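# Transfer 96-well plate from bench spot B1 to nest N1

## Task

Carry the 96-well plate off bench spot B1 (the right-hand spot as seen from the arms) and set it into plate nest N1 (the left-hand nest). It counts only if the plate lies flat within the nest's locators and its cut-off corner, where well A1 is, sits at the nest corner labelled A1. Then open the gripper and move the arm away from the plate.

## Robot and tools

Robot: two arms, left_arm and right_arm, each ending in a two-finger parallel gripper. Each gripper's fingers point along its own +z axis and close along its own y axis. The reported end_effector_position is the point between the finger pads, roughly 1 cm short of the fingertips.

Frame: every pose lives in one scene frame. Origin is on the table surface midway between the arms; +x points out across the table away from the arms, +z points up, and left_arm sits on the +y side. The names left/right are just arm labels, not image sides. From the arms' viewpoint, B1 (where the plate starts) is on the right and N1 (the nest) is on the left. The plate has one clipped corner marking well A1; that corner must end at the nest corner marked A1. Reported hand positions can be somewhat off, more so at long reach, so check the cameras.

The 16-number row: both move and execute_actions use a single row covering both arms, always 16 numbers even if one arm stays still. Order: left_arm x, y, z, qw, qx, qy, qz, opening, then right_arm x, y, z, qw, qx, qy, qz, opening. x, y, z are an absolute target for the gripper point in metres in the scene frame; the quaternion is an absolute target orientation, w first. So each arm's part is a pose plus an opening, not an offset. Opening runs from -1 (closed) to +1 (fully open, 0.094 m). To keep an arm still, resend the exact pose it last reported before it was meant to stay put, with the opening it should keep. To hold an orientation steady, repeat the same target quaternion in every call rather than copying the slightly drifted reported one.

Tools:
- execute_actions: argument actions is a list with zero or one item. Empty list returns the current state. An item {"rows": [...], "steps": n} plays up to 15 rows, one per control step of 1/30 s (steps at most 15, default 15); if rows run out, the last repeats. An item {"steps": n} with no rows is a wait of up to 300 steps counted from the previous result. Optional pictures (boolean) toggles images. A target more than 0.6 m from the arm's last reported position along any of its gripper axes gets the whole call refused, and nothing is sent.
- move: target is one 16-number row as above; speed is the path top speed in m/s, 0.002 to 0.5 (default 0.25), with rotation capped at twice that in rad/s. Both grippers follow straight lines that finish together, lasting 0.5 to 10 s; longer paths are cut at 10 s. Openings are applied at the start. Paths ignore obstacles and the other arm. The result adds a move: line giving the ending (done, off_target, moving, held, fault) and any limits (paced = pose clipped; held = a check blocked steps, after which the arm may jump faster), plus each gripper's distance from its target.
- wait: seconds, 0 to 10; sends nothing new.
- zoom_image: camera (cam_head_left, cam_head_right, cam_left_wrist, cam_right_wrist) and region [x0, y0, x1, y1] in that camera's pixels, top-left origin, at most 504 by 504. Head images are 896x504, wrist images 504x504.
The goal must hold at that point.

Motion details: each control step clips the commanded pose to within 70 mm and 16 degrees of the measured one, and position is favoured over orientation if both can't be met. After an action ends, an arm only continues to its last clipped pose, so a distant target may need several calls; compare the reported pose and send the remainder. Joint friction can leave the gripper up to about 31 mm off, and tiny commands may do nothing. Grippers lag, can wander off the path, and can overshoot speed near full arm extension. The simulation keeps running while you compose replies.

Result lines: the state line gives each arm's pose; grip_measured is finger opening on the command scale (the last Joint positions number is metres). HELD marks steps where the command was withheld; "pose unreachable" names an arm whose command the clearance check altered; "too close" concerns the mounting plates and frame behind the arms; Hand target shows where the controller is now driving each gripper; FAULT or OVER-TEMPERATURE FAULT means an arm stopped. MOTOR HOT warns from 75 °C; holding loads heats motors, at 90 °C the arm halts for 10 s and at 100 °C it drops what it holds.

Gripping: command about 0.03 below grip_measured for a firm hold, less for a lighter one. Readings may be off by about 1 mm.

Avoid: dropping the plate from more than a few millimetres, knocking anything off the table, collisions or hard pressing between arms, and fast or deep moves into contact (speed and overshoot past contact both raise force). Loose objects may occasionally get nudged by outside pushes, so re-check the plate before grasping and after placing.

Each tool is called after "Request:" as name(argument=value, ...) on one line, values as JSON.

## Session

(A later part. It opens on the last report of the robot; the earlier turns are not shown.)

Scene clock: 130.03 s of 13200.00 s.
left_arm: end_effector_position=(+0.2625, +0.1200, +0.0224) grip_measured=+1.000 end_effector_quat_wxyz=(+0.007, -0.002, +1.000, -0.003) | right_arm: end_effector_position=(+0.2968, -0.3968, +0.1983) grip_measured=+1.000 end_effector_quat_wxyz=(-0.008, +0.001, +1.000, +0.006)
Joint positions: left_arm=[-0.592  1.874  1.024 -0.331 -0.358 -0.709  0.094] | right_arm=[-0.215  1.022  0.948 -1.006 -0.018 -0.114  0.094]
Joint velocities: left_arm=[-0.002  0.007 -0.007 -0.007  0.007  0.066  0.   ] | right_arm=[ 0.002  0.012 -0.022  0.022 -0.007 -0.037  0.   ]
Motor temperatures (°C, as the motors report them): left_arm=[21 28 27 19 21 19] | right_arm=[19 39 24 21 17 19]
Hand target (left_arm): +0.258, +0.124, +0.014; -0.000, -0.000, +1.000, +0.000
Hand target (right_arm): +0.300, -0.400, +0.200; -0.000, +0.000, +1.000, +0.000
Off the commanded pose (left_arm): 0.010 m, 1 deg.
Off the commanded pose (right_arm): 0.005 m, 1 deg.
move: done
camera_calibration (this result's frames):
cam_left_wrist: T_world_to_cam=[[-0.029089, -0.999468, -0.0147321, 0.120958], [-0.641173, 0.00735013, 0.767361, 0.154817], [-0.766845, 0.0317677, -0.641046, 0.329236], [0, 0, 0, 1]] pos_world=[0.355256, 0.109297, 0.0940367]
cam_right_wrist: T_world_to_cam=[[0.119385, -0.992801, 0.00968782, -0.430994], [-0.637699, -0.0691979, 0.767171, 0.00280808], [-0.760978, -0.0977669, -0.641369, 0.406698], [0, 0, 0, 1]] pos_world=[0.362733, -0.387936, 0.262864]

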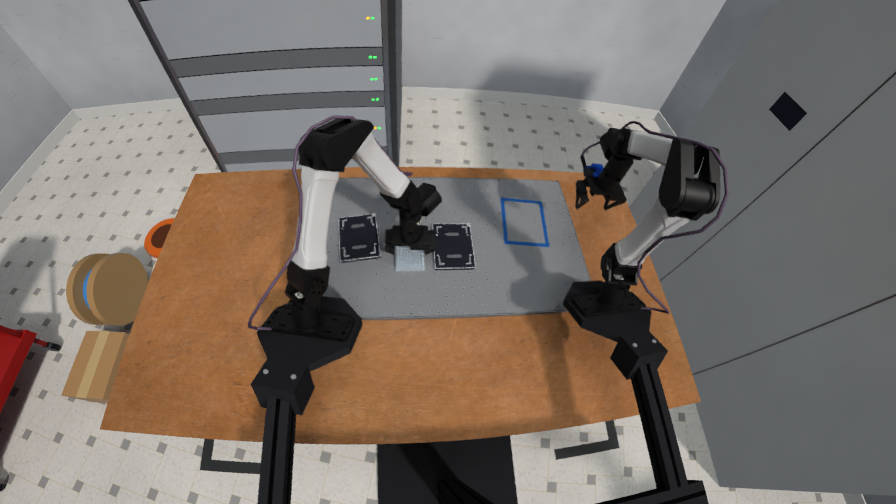

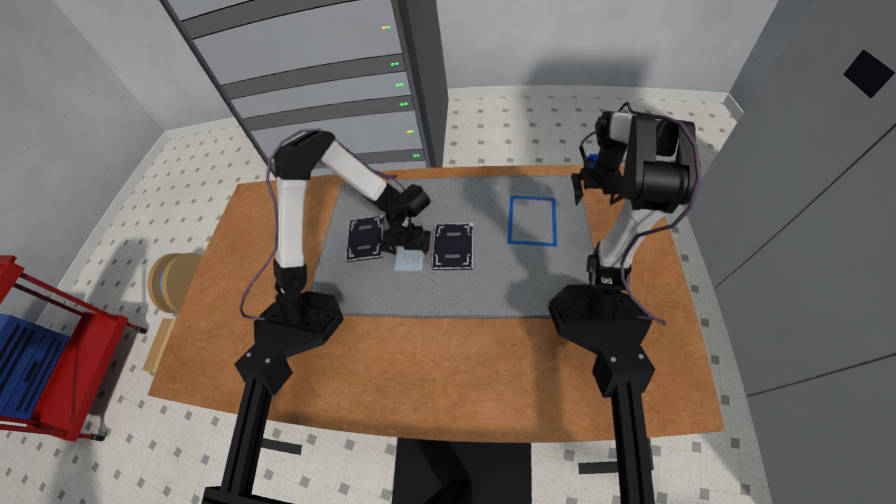

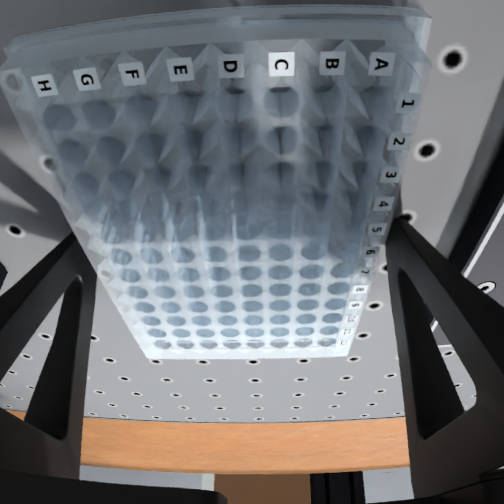

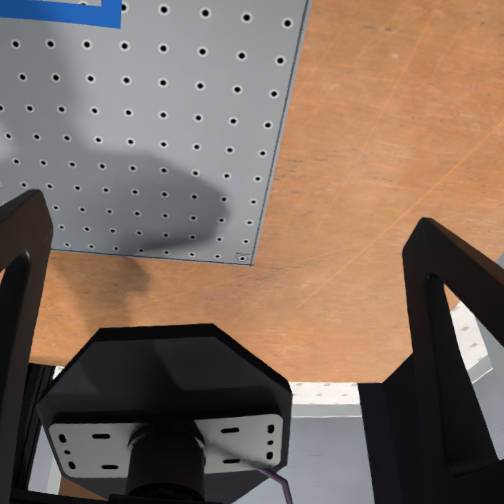

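Request:
move(target=[0.258,0.122,0.036,0,0,1,0,1,0.3,-0.4,0.2,0,0,1,0,1], speed=0.02)

Request:
move(target=[0.258,0.122,0.036,0,0,1,0,0.69,0.3,-0.4,0.2,0,0,1,0,1], speed=0.02)

Scene clock: 133.47 s of 13200.00 s.
left_arm: end_effector_position=(+0.2601, +0.1222, +0.0309) grip_measured=+1.000 end_effector_quat_wxyz=(+0.001, -0.001, +1.000, -0.000) | right_arm: end_effector_position=(+0.2969, -0.3969, +0.1983) grip_measured=+1.000 end_effector_quat_wxyz=(-0.008, +0.001, +1.000, +0.006)
Joint positions: left_arm=[-0.599  1.847  1.024 -0.373 -0.358 -0.719  0.094] | right_arm=[-0.215  1.022  0.948 -1.005 -0.018 -0.114  0.094]
Joint velocities: left_arm=[-0.017  0.002 -0.017 -0.007 -0.007  0.007  0.   ] | right_arm=[ 0.002 -0.012  0.002 -0.022 -0.022 -0.022  0.   ]
Motor temperatures (°C, as the motors report them): left_arm=[21 28 26 19 21 19] | right_arm=[19 38 24 21 17 19]
Hand target (left_arm): +0.258, +0.122, +0.036; +0.000, +0.000, +1.000, +0.000
Hand target (right_arm): +0.300, -0.400, +0.200; +0.000, +0.000, +1.000, +0.000
Off the commanded pose (left_arm): 0.006 m, 0 deg.
Off the commanded pose (right_arm): 0.005 m, 1 deg.
move: done
camera_calibration (this result's frames):
cam_left_wrist: T_world_to_cam=[[-0.0313677, -0.999305, -0.0201634, 0.123912], [-0.632831, 0.00424133, 0.774279, 0.144816], [-0.773655, 0.0370473, -0.632523, 0.333657], [0, 0, 0, 1]] pos_world=[0.353667, 0.11085, 0.101416]
cam_right_wrist: T_world_to_cam=[[0.119385, -0.9928, 0.00977669, -0.431033], [-0.637989, -0.0691663, 0.766933, 0.00301405], [-0.760734, -0.0977977, -0.641653, 0.406738], [0, 0, 0, 1]] pos_world=[0.362802, -0.387943, 0.262887]

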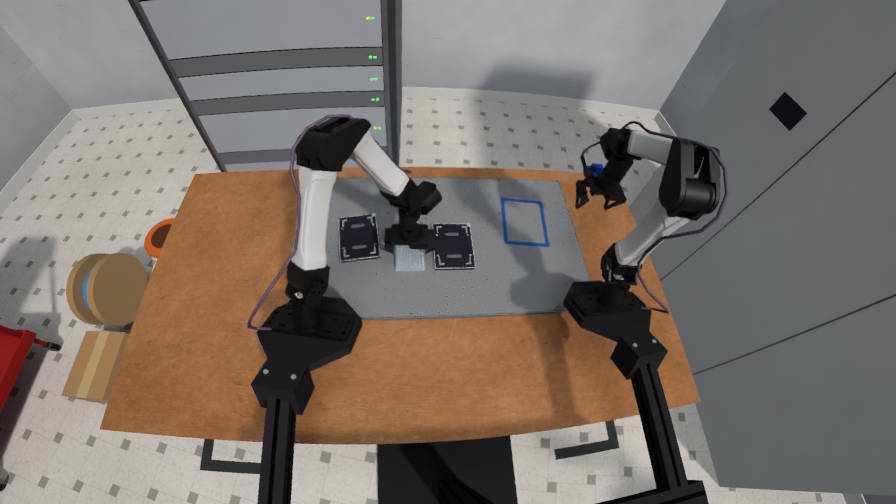

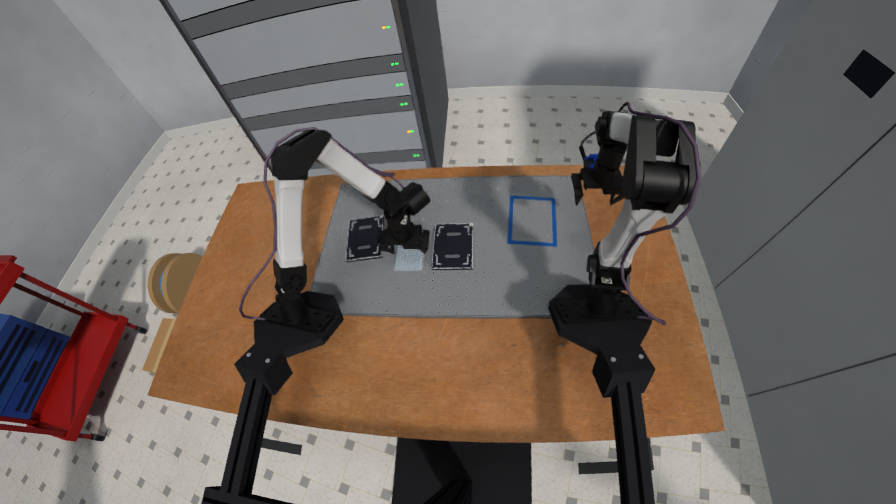

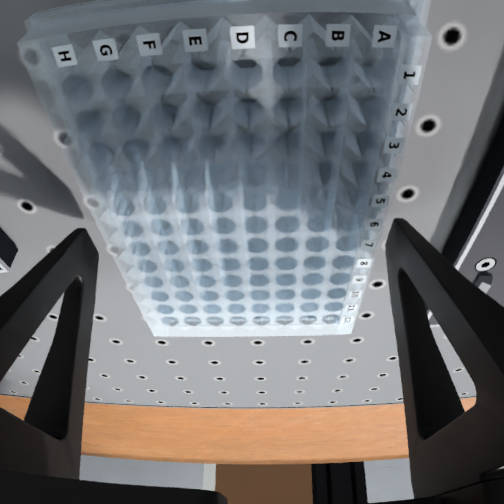

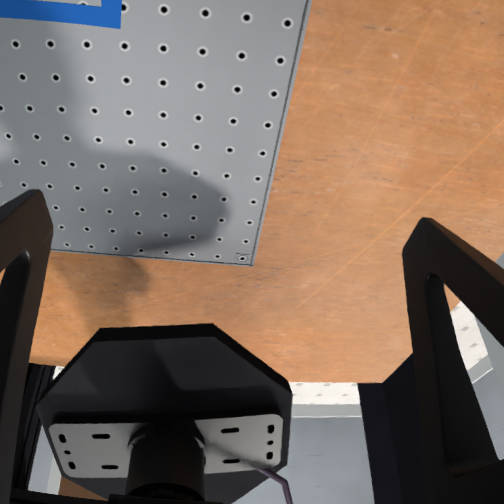

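Scene clock: 134.20 s of 13200.00 s.
left_arm: end_effector_position=(+0.2599, +0.1224, +0.0309) grip_measured=+0.707 end_effector_quat_wxyz=(+0.001, -0.001, +1.000, +0.000) | right_arm: end_effector_position=(+0.2969, -0.3969, +0.1983) grip_measured=+1.000 end_effector_quat_wxyz=(-0.008, +0.001, +1.000, +0.006)
Joint positions: left_arm=[-0.599  1.847  1.024 -0.374 -0.358 -0.719  0.08 ] | right_arm=[-0.215  1.022  0.948 -1.005 -0.018 -0.114  0.094]
Joint velocities: left_arm=[-0.012  0.007 -0.007  0.022  0.007 -0.066 -0.   ] | right_arm=[ 0.012 -0.012 -0.007 -0.037 -0.007  0.007  0.   ]
Motor temperatures (°C, as the motors report them): left_arm=[21 28 26 19 21 19] | right_arm=[19 38 24 21 17 19]
Hand target (left_arm): +0.258, +0.122, +0.036; +0.000, -0.000, +1.000, -0.000
Hand target (right_arm): +0.300, -0.400, +0.200; -0.000, +0.000, +1.000, +0.000
Off the commanded pose (left_arm): 0.005 m, 0 deg.
Off the commanded pose (right_arm): 0.005 m, 1 deg.
move: done
camera_calibration (this result's frames):
cam_left_wrist: T_world_to_cam=[[-0.0310206, -0.999301, -0.0208416, 0.124013], [-0.632206, 0.00346594, 0.774792, 0.144605], [-0.774179, 0.0372107, -0.631872, 0.33359], [0, 0, 0, 1]] pos_world=[0.353525, 0.111012, 0.101332]
cam_right_wrist: T_world_to_cam=[[0.119385, -0.9928, 0.00977669, -0.431033], [-0.637989, -0.0691663, 0.766933, 0.00301405], [-0.760734, -0.0977977, -0.641653, 0.406738], [0, 0, 0, 1]] pos_world=[0.362802, -0.387943, 0.262887]

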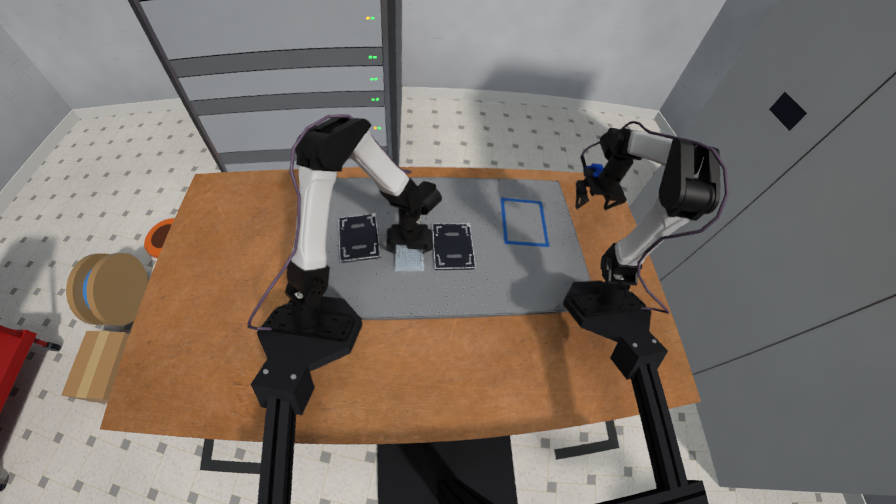

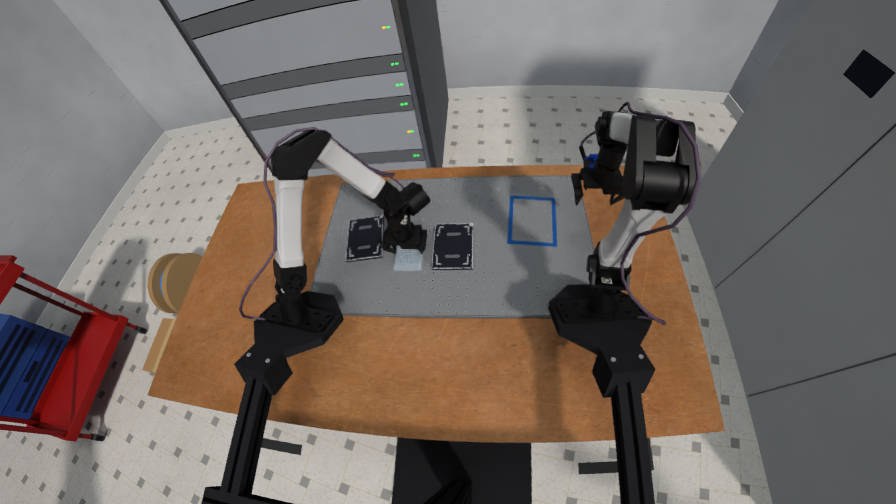

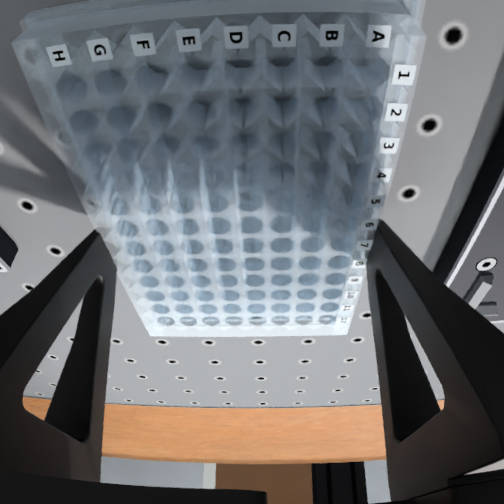

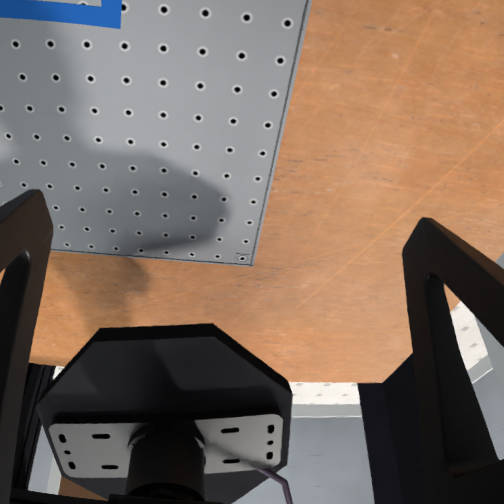

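Request:
move(target=[0.26,0.122,0.10,0,0,1,0,0.67,0.3,-0.4,0.2,0,0,1,0,1], speed=0.08)

Request:
move(target=[0.322,0.278,0.075,0,-0.087,0.996,0,0.67,0.3,-0.4,0.2,0,0,1,0,1], speed=0.1)

Scene clock: 144.33 s of 13200.00 s.
left_arm: end_effector_position=(+0.2564, +0.1251, +0.0931) grip_measured=+0.705 end_effector_quat_wxyz=(-0.006, +0.002, +1.000, +0.003) | right_arm: end_effector_position=(+0.2969, -0.3969, +0.1983) grip_measured=+1.000 end_effector_quat_wxyz=(-0.008, +0.001, +1.000, +0.006)
Joint positions: left_arm=[-0.668  1.679  1.063 -0.622 -0.375 -0.788  0.08 ] | right_arm=[-0.215  1.022  0.948 -1.005 -0.018 -0.114  0.094]
Joint velocities: left_arm=[ 0.007 -0.012 -0.007  0.007 -0.007 -0.022 -0.   ] | right_arm=[-0.007  0.002 -0.017 -0.051 -0.095  0.022  0.   ]
Motor temperatures (°C, as the motors report them): left_arm=[21 29 26 19 21 19] | right_arm=[19 36 24 21 17 19]
Hand target (left_arm): +0.260, +0.122, +0.101; +0.000, -0.000, +1.000, +0.000
Hand target (right_arm): +0.300, -0.400, +0.200; -0.000, +0.000, +1.000, +0.000
Off the commanded pose (left_arm): 0.008 m, 1 deg.
Off the commanded pose (right_arm): 0.005 m, 1 deg.
After step 90, 5.73 s passed at rest.
move: done
camera_calibration (this result's frames):
cam_left_wrist: T_world_to_cam=[[-0.036918, -0.998979, -0.0260567, 0.129888], [-0.620714, 0.00248875, 0.784033, 0.0904491], [-0.783167, 0.0451186, -0.620172, 0.370296], [0, 0, 0, 1]] pos_world=[0.350942, 0.112823, 0.162116]
cam_right_wrist: T_world_to_cam=[[0.119385, -0.9928, 0.00977669, -0.431033], [-0.637989, -0.0691663, 0.766933, 0.00301405], [-0.760734, -0.0977977, -0.641653, 0.406738], [0, 0, 0, 1]] pos_world=[0.362802, -0.387943, 0.262887]

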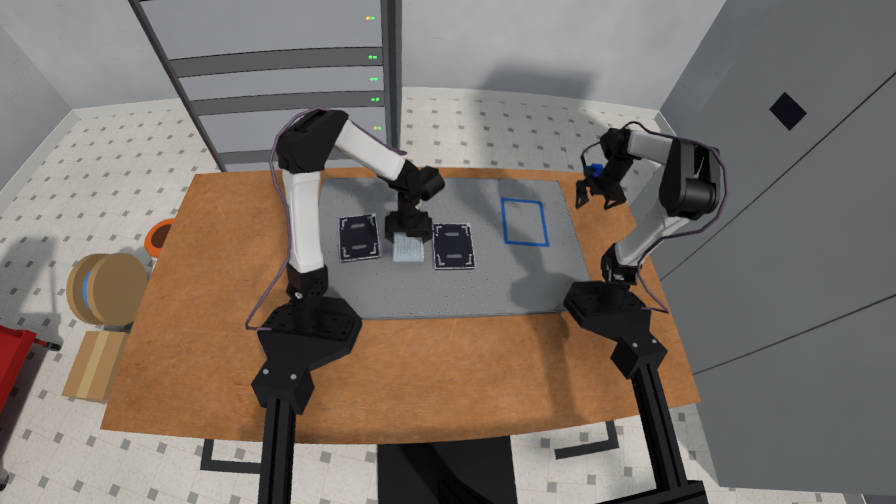

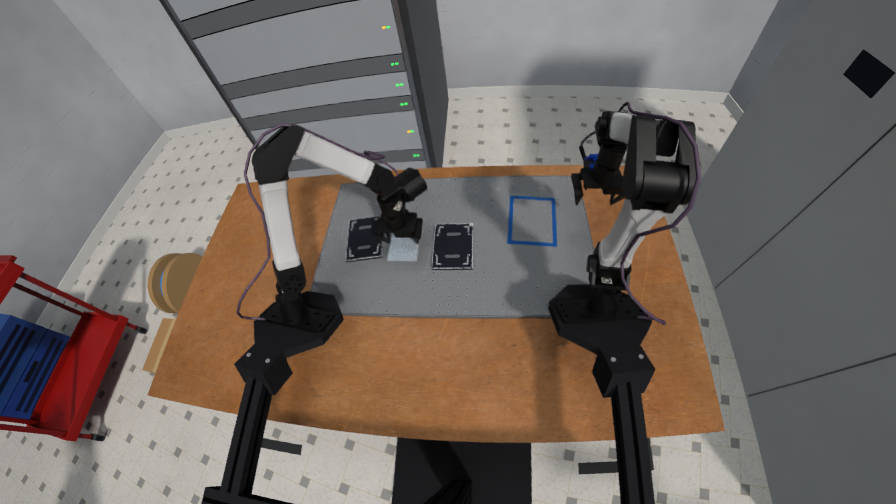

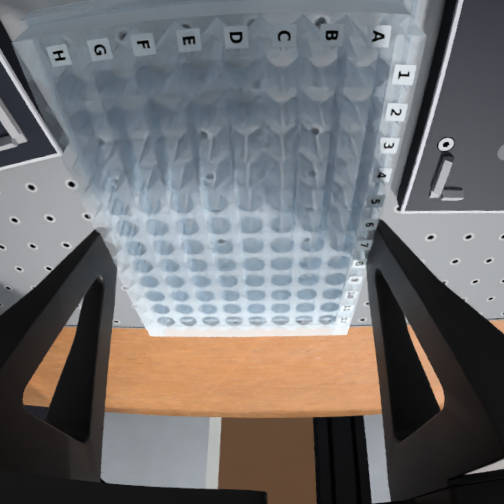

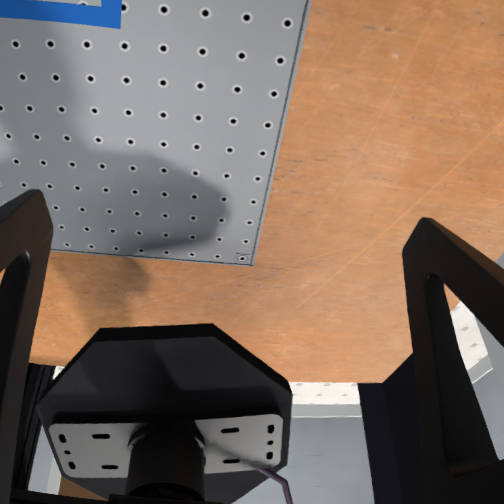

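Scene clock: 146.47 s of 13200.00 s.
left_arm: end_effector_position=(+0.3203, +0.2776, +0.0717) grip_measured=+0.705 end_effector_quat_wxyz=(-0.010, -0.089, +0.996, +0.004) | right_arm: end_effector_position=(+0.2969, -0.3969, +0.1983) grip_measured=+1.000 end_effector_quat_wxyz=(-0.008, +0.001, +1.000, +0.006)
Joint positions: left_arm=[-0.1    1.529  0.95  -0.522 -0.144 -0.432  0.08 ] | right_arm=[-0.215  1.022  0.948 -1.005 -0.018 -0.114  0.094]
Joint velocities: left_arm=[-0.022 -0.002  0.002  0.007 -0.037  0.081  0.001] | right_arm=[ 0.002  0.002  0.017 -0.022 -0.007  0.007  0.   ]
Motor temperatures (°C, as the motors report them): left_arm=[21 29 26 19 21 19] | right_arm=[19 36 24 21 17 19]
Hand target (left_arm): +0.324, +0.277, +0.074; +0.000, -0.088, +0.996, -0.004
Hand target (right_arm): +0.300, -0.400, +0.200; -0.000, +0.000, +1.000, +0.000
Off the commanded pose (left_arm): 0.004 m, 1 deg.
Off the commanded pose (right_arm): 0.005 m, 1 deg.
move: done
camera_calibration (this result's frames):
cam_left_wrist: T_world_to_cam=[[0.144082, -0.989135, -0.0291782, 0.223568], [-0.605664, -0.111465, 0.787875, 0.173064], [-0.782568, -0.0958465, -0.615143, 0.438802], [0, 0, 0, 1]] pos_world=[0.415999, 0.282488, 0.140097]
cam_right_wrist: T_world_to_cam=[[0.119385, -0.9928, 0.00977669, -0.431033], [-0.637989, -0.0691663, 0.766933, 0.00301405], [-0.760734, -0.0977977, -0.641653, 0.406738], [0, 0, 0, 1]] pos_world=[0.362802, -0.387943, 0.262887]

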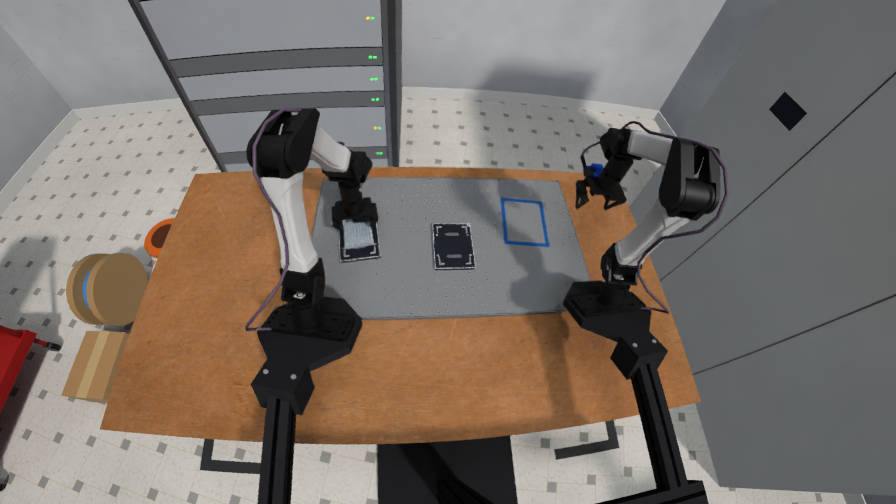

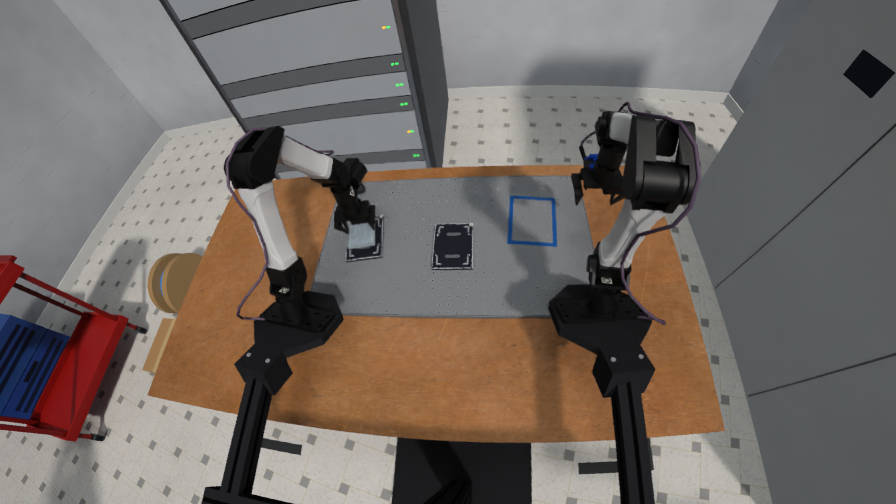

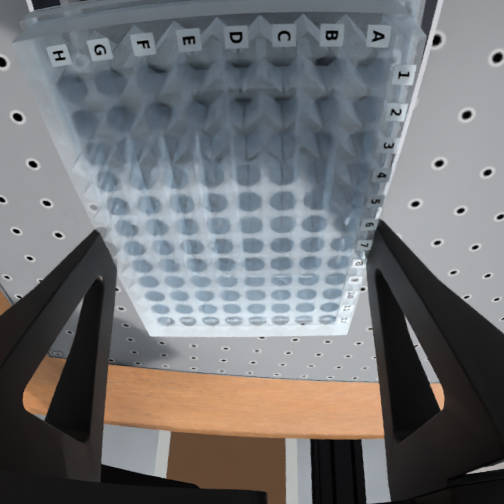

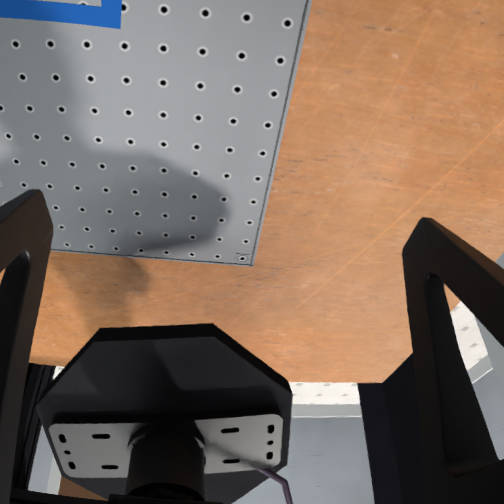

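Request:
move(target=[0.320,0.278,0.048,0,-0.087,0.996,0,0.67,0.3,-0.4,0.2,0,0,1,0,1], speed=0.02)

Request:
zoom_image(camera="cam_head_right", region=[320, 190, 420, 280])

Request:
zoom_image(camera="cam_head_left", region=[310, 190, 410, 280])

Scene clock: 152.00 s of 13200.00 s.
left_arm: end_effector_position=(+0.3237, +0.2738, +0.0544) grip_measured=+0.705 end_effector_quat_wxyz=(+0.003, -0.086, +0.996, -0.002) | right_arm: end_effector_position=(+0.2969, -0.3969, +0.1983) grip_measured=+1.000 end_effector_quat_wxyz=(-0.008, +0.001, +1.000, +0.006)
Joint positions: left_arm=[-0.1    1.576  0.925 -0.421 -0.141 -0.422  0.08 ] | right_arm=[-0.215  1.022  0.948 -1.005 -0.018 -0.114  0.094]
Joint velocities: left_arm=[-0.007  0.022  0.002  0.051  0.051 -0.007 -0.   ] | right_arm=[ 0.017  0.002 -0.012 -0.066  0.051 -0.022  0.   ]
Motor temperatures (°C, as the motors report them): left_arm=[21 29 26 19 21 19] | right_arm=[19 35 24 21 17 19]
Hand target (left_arm): +0.320, +0.278, +0.048; -0.000, -0.087, +0.996, -0.000
Hand target (right_arm): +0.300, -0.400, +0.200; -0.000, +0.000, +1.000, +0.000
Off the commanded pose (left_arm): 0.008 m, 0 deg.
Off the commanded pose (right_arm): 0.005 m, 1 deg.
After step 90, 1.10 s passed at rest.
move: done
camera_calibration (this result's frames):
cam_left_wrist: T_world_to_cam=[[0.138989, -0.990164, -0.0160202, 0.219994], [-0.627507, -0.100575, 0.772088, 0.193277], [-0.766105, -0.0972589, -0.635314, 0.426527], [0, 0, 0, 1]] pos_world=[0.417471, 0.278753, 0.125276]
cam_right_wrist: T_world_to_cam=[[0.119385, -0.9928, 0.00977669, -0.431033], [-0.637989, -0.0691663, 0.766933, 0.00301405], [-0.760734, -0.0977977, -0.641653, 0.406738], [0, 0, 0, 1]] pos_world=[0.362802, -0.387943, 0.262887]

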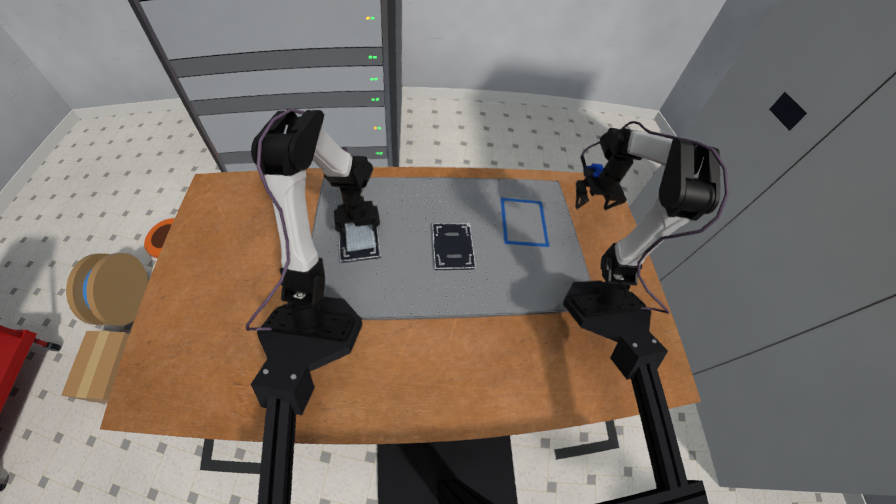

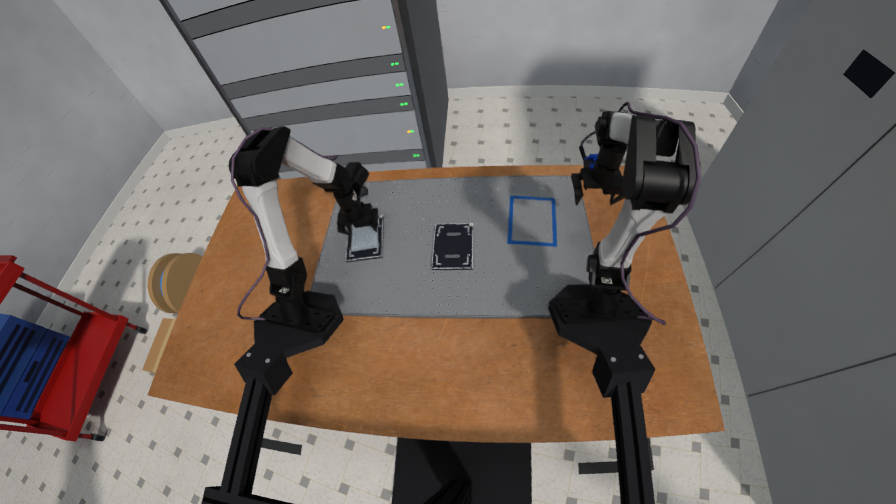

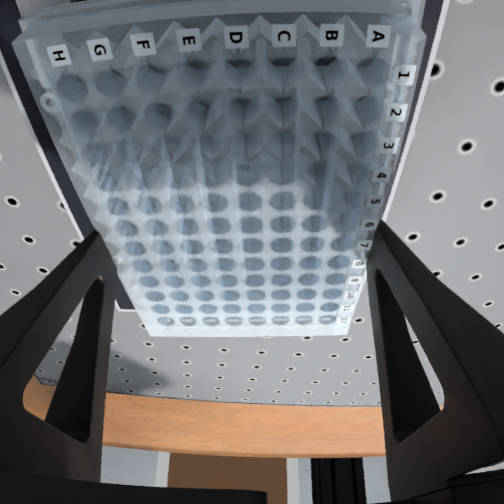

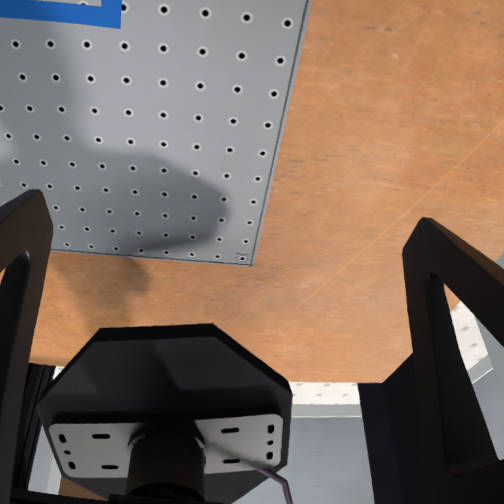

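Region (320, 190, 420, 280) of cam_head_right's 896x504 image, scaled by 5.040, with more detail than that image has; it fills the top 454 rows of this view, and the rest is white.

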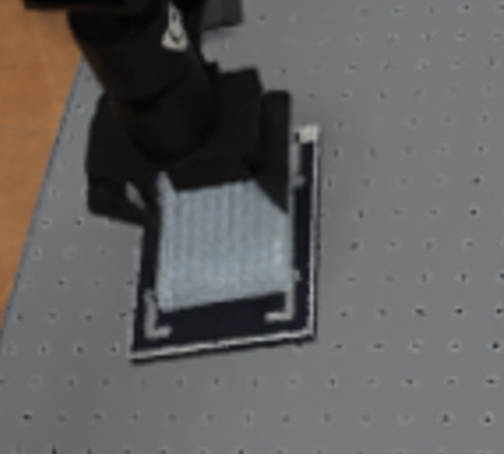

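Region (310, 190, 410, 280) of cam_head_left's 896x504 image, scaled by 5.040, with more detail than that image has; it fills the top 454 rows of this view, and the rest is white.

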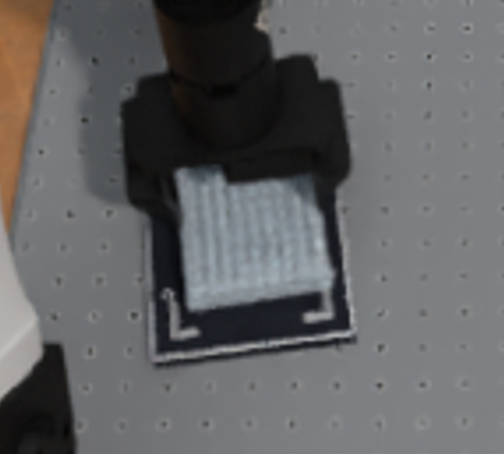

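Request:
move(target=[0.318,0.283,0.036,0,-0.087,0.996,0,0.67,0.3,-0.4,0.2,0,0,1,0,1], speed=0.01)

Request:
zoom_image(camera="cam_head_left", region=[320, 205, 400, 275])

Scene clock: 158.47 s of 13200.00 s.
left_arm: end_effector_position=(+0.3256, +0.2792, +0.0457) grip_measured=+0.705 end_effector_quat_wxyz=(+0.008, -0.088, +0.996, -0.004) | right_arm: end_effector_position=(+0.2969, -0.3969, +0.1983) grip_measured=+1.000 end_effector_quat_wxyz=(-0.008, +0.001, +1.000, +0.006)
Joint positions: left_arm=[-0.077  1.597  0.912 -0.374 -0.131 -0.404  0.08 ] | right_arm=[-0.215  1.022  0.948 -1.005 -0.018 -0.114  0.094]
Joint velocities: left_arm=[-0.007  0.002 -0.012  0.051 -0.022 -0.066 -0.001] | right_arm=[ 0.007  0.012 -0.007  0.007 -0.051 -0.081  0.   ]
Motor temperatures (°C, as the motors report them): left_arm=[21 29 25 19 21 19] | right_arm=[18 35 24 21 17 19]
Hand target (left_arm): +0.318, +0.283, +0.036; +0.000, -0.087, +0.996, -0.000
Hand target (right_arm): +0.300, -0.400, +0.200; -0.000, +0.000, +1.000, +0.000
Off the commanded pose (left_arm): 0.013 m, 1 deg.
Off the commanded pose (right_arm): 0.005 m, 1 deg.
After step 90, 1.07 s passed at rest.
move: off_target (left_arm)
camera_calibration (this result's frames):
cam_left_wrist: T_world_to_cam=[[0.143496, -0.989569, -0.0127641, 0.223131], [-0.634691, -0.101917, 0.766016, 0.204723], [-0.759326, -0.101819, -0.642695, 0.42247], [0, 0, 0, 1]] pos_world=[0.41871, 0.284684, 0.117547]
cam_right_wrist: T_world_to_cam=[[0.119385, -0.9928, 0.00977669, -0.431033], [-0.637989, -0.0691663, 0.766933, 0.00301405], [-0.760734, -0.0977977, -0.641653, 0.406738], [0, 0, 0, 1]] pos_world=[0.362802, -0.387943, 0.262887]

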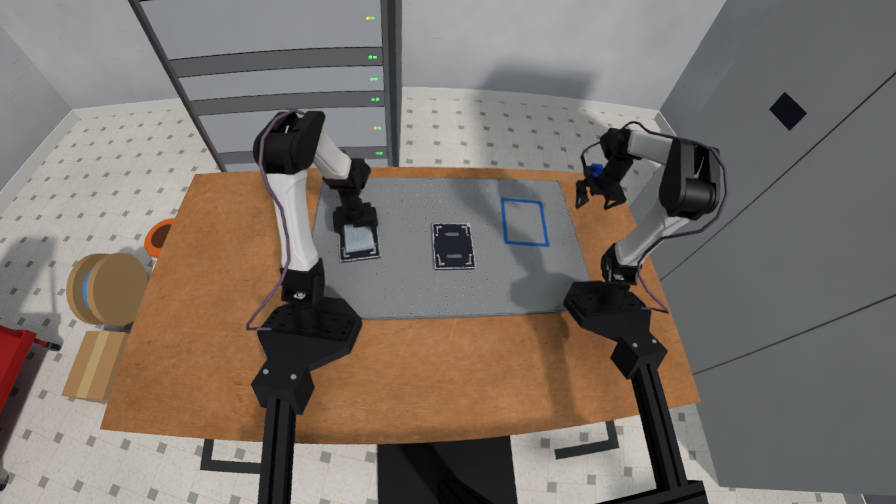

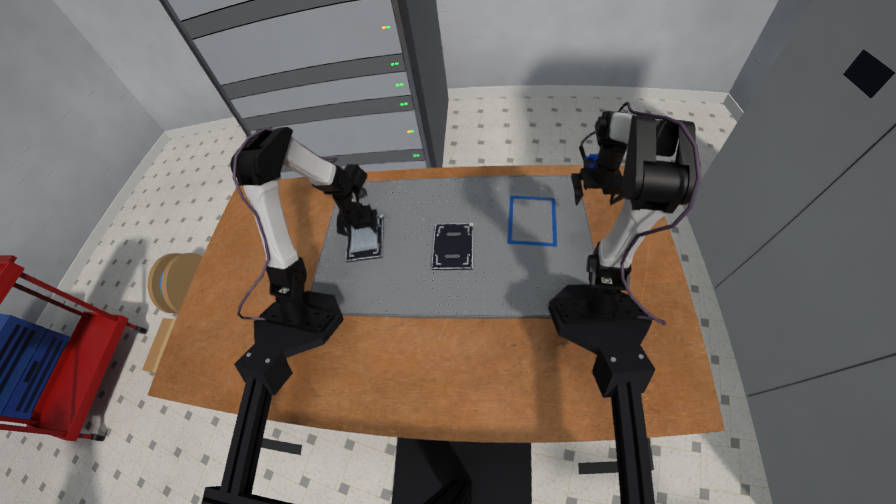

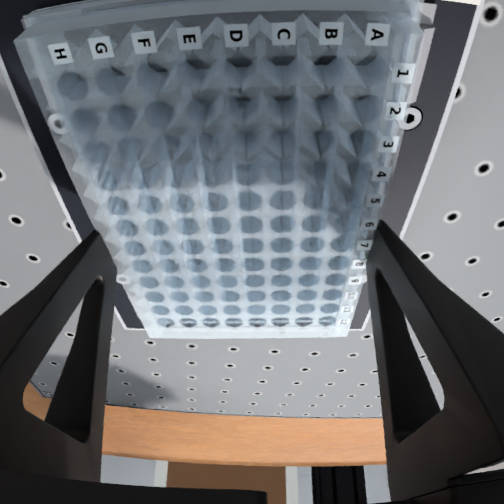

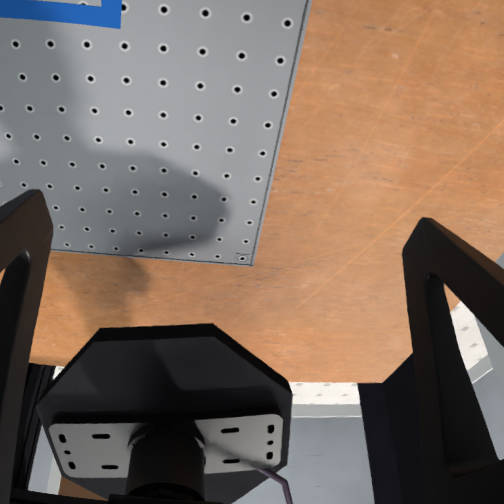

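Region (320, 205, 400, 275) of cam_head_left's 896x504 image, scaled by 6.300, with more detail than that image has; it fills the top 441 rows of this view, and the rest is white.

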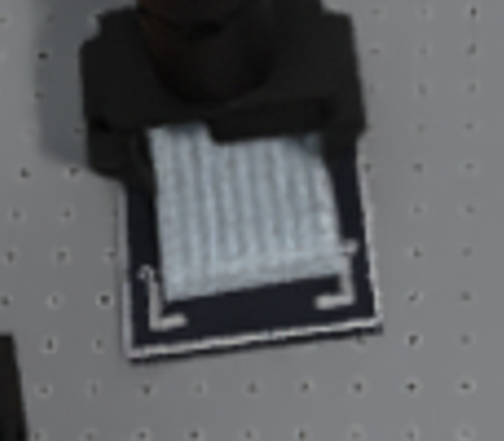

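Request:
move(target=[0.310,0.277,0.032,0,-0.087,0.996,0,0.67,0.3,-0.4,0.2,0,0,1,0,1], speed=0.01)

Request:
zoom_image(camera="cam_head_left", region=[320, 205, 400, 275])

Scene clock: 165.07 s of 13200.00 s.
left_arm: end_effector_position=(+0.3243, +0.2797, +0.0434) grip_measured=+0.705 end_effector_quat_wxyz=(+0.014, -0.086, +0.996, -0.000) | right_arm: end_effector_position=(+0.2969, -0.3969, +0.1983) grip_measured=+1.000 end_effector_quat_wxyz=(-0.008, +0.001, +1.000, +0.006)
Joint positions: left_arm=[-0.081  1.597  0.894 -0.349 -0.142 -0.402  0.08 ] | right_arm=[-0.215  1.022  0.948 -1.005 -0.018 -0.114  0.094]
Joint velocities: left_arm=[-0.007  0.002 -0.007  0.037  0.007 -0.007  0.   ] | right_arm=[-0.002  0.007 -0.007  0.007  0.022 -0.037  0.   ]
Motor temperatures (°C, as the motors report them): left_arm=[21 28 25 19 21 19] | right_arm=[18 34 25 21 17 19]
Hand target (left_arm): +0.310, +0.277, +0.033; -0.001, -0.087, +0.996, +0.001
Hand target (right_arm): +0.300, -0.400, +0.200; -0.000, +0.000, +1.000, +0.000
Off the commanded pose (left_arm): 0.019 m, 2 deg.
Off the commanded pose (right_arm): 0.005 m, 1 deg.
After step 90, 1.30 s passed at rest.
move: off_target (left_arm)
camera_calibration (this result's frames):
cam_left_wrist: T_world_to_cam=[[0.139834, -0.99, -0.0185854, 0.225377], [-0.643257, -0.105095, 0.758403, 0.209714], [-0.752773, -0.0940955, -0.651521, 0.416148], [0, 0, 0, 1]] pos_world=[0.41665, 0.284321, 0.11627]
cam_right_wrist: T_world_to_cam=[[0.119385, -0.9928, 0.00977669, -0.431033], [-0.637989, -0.0691663, 0.766933, 0.00301405], [-0.760734, -0.0977977, -0.641653, 0.406738], [0, 0, 0, 1]] pos_world=[0.362802, -0.387943, 0.262887]

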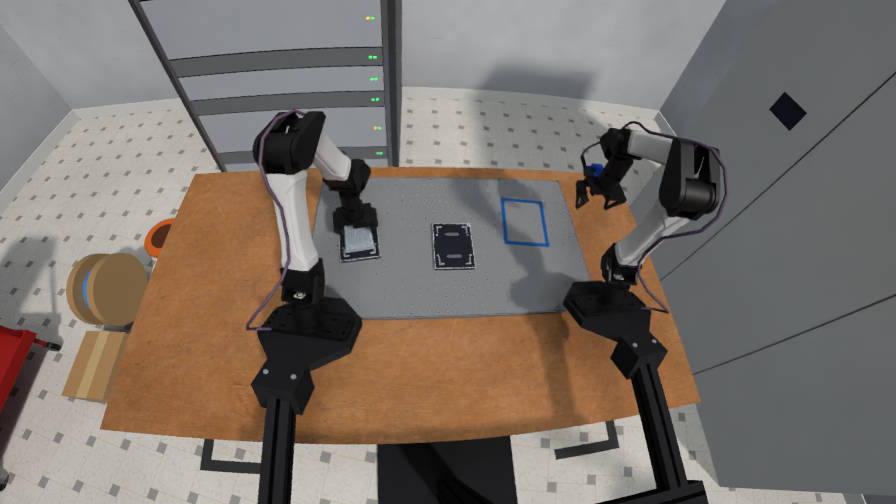

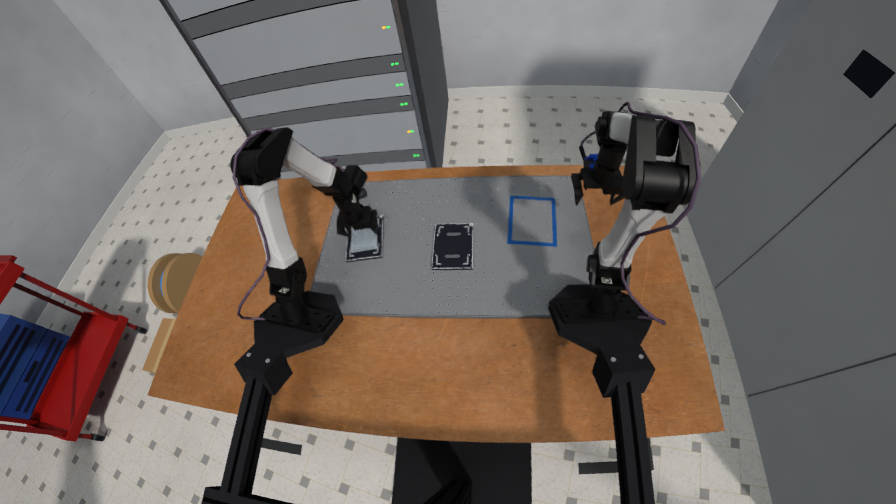

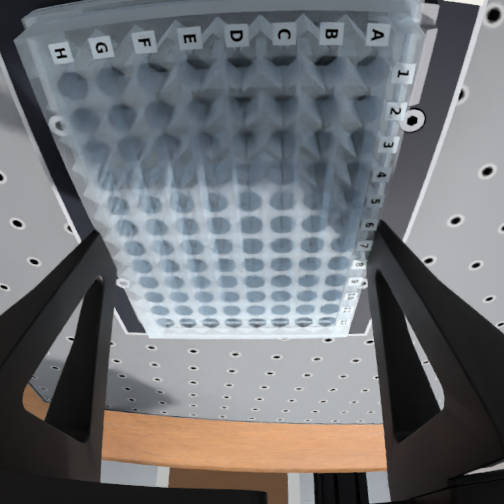

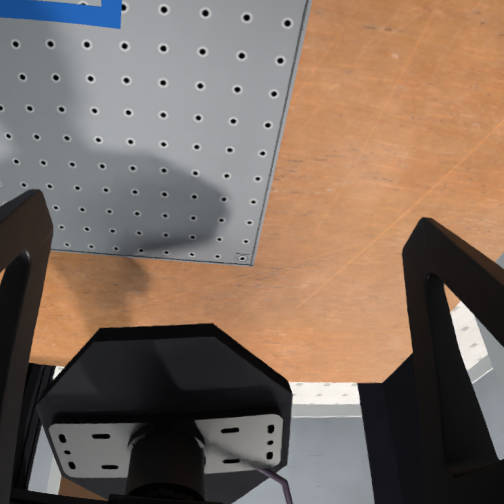

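Region (320, 205, 400, 275) of cam_head_left's 896x504 image, scaled by 6.300, with more detail than that image has; it fills the top 441 rows of this view, and the rest is white.

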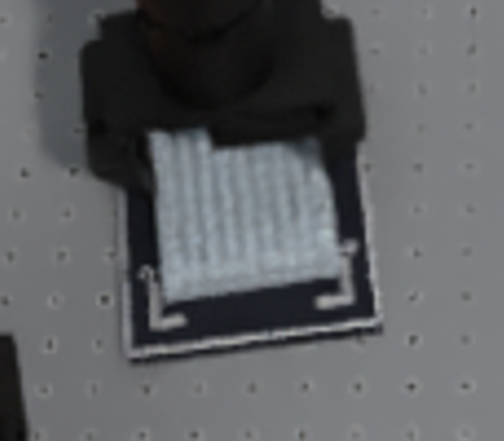

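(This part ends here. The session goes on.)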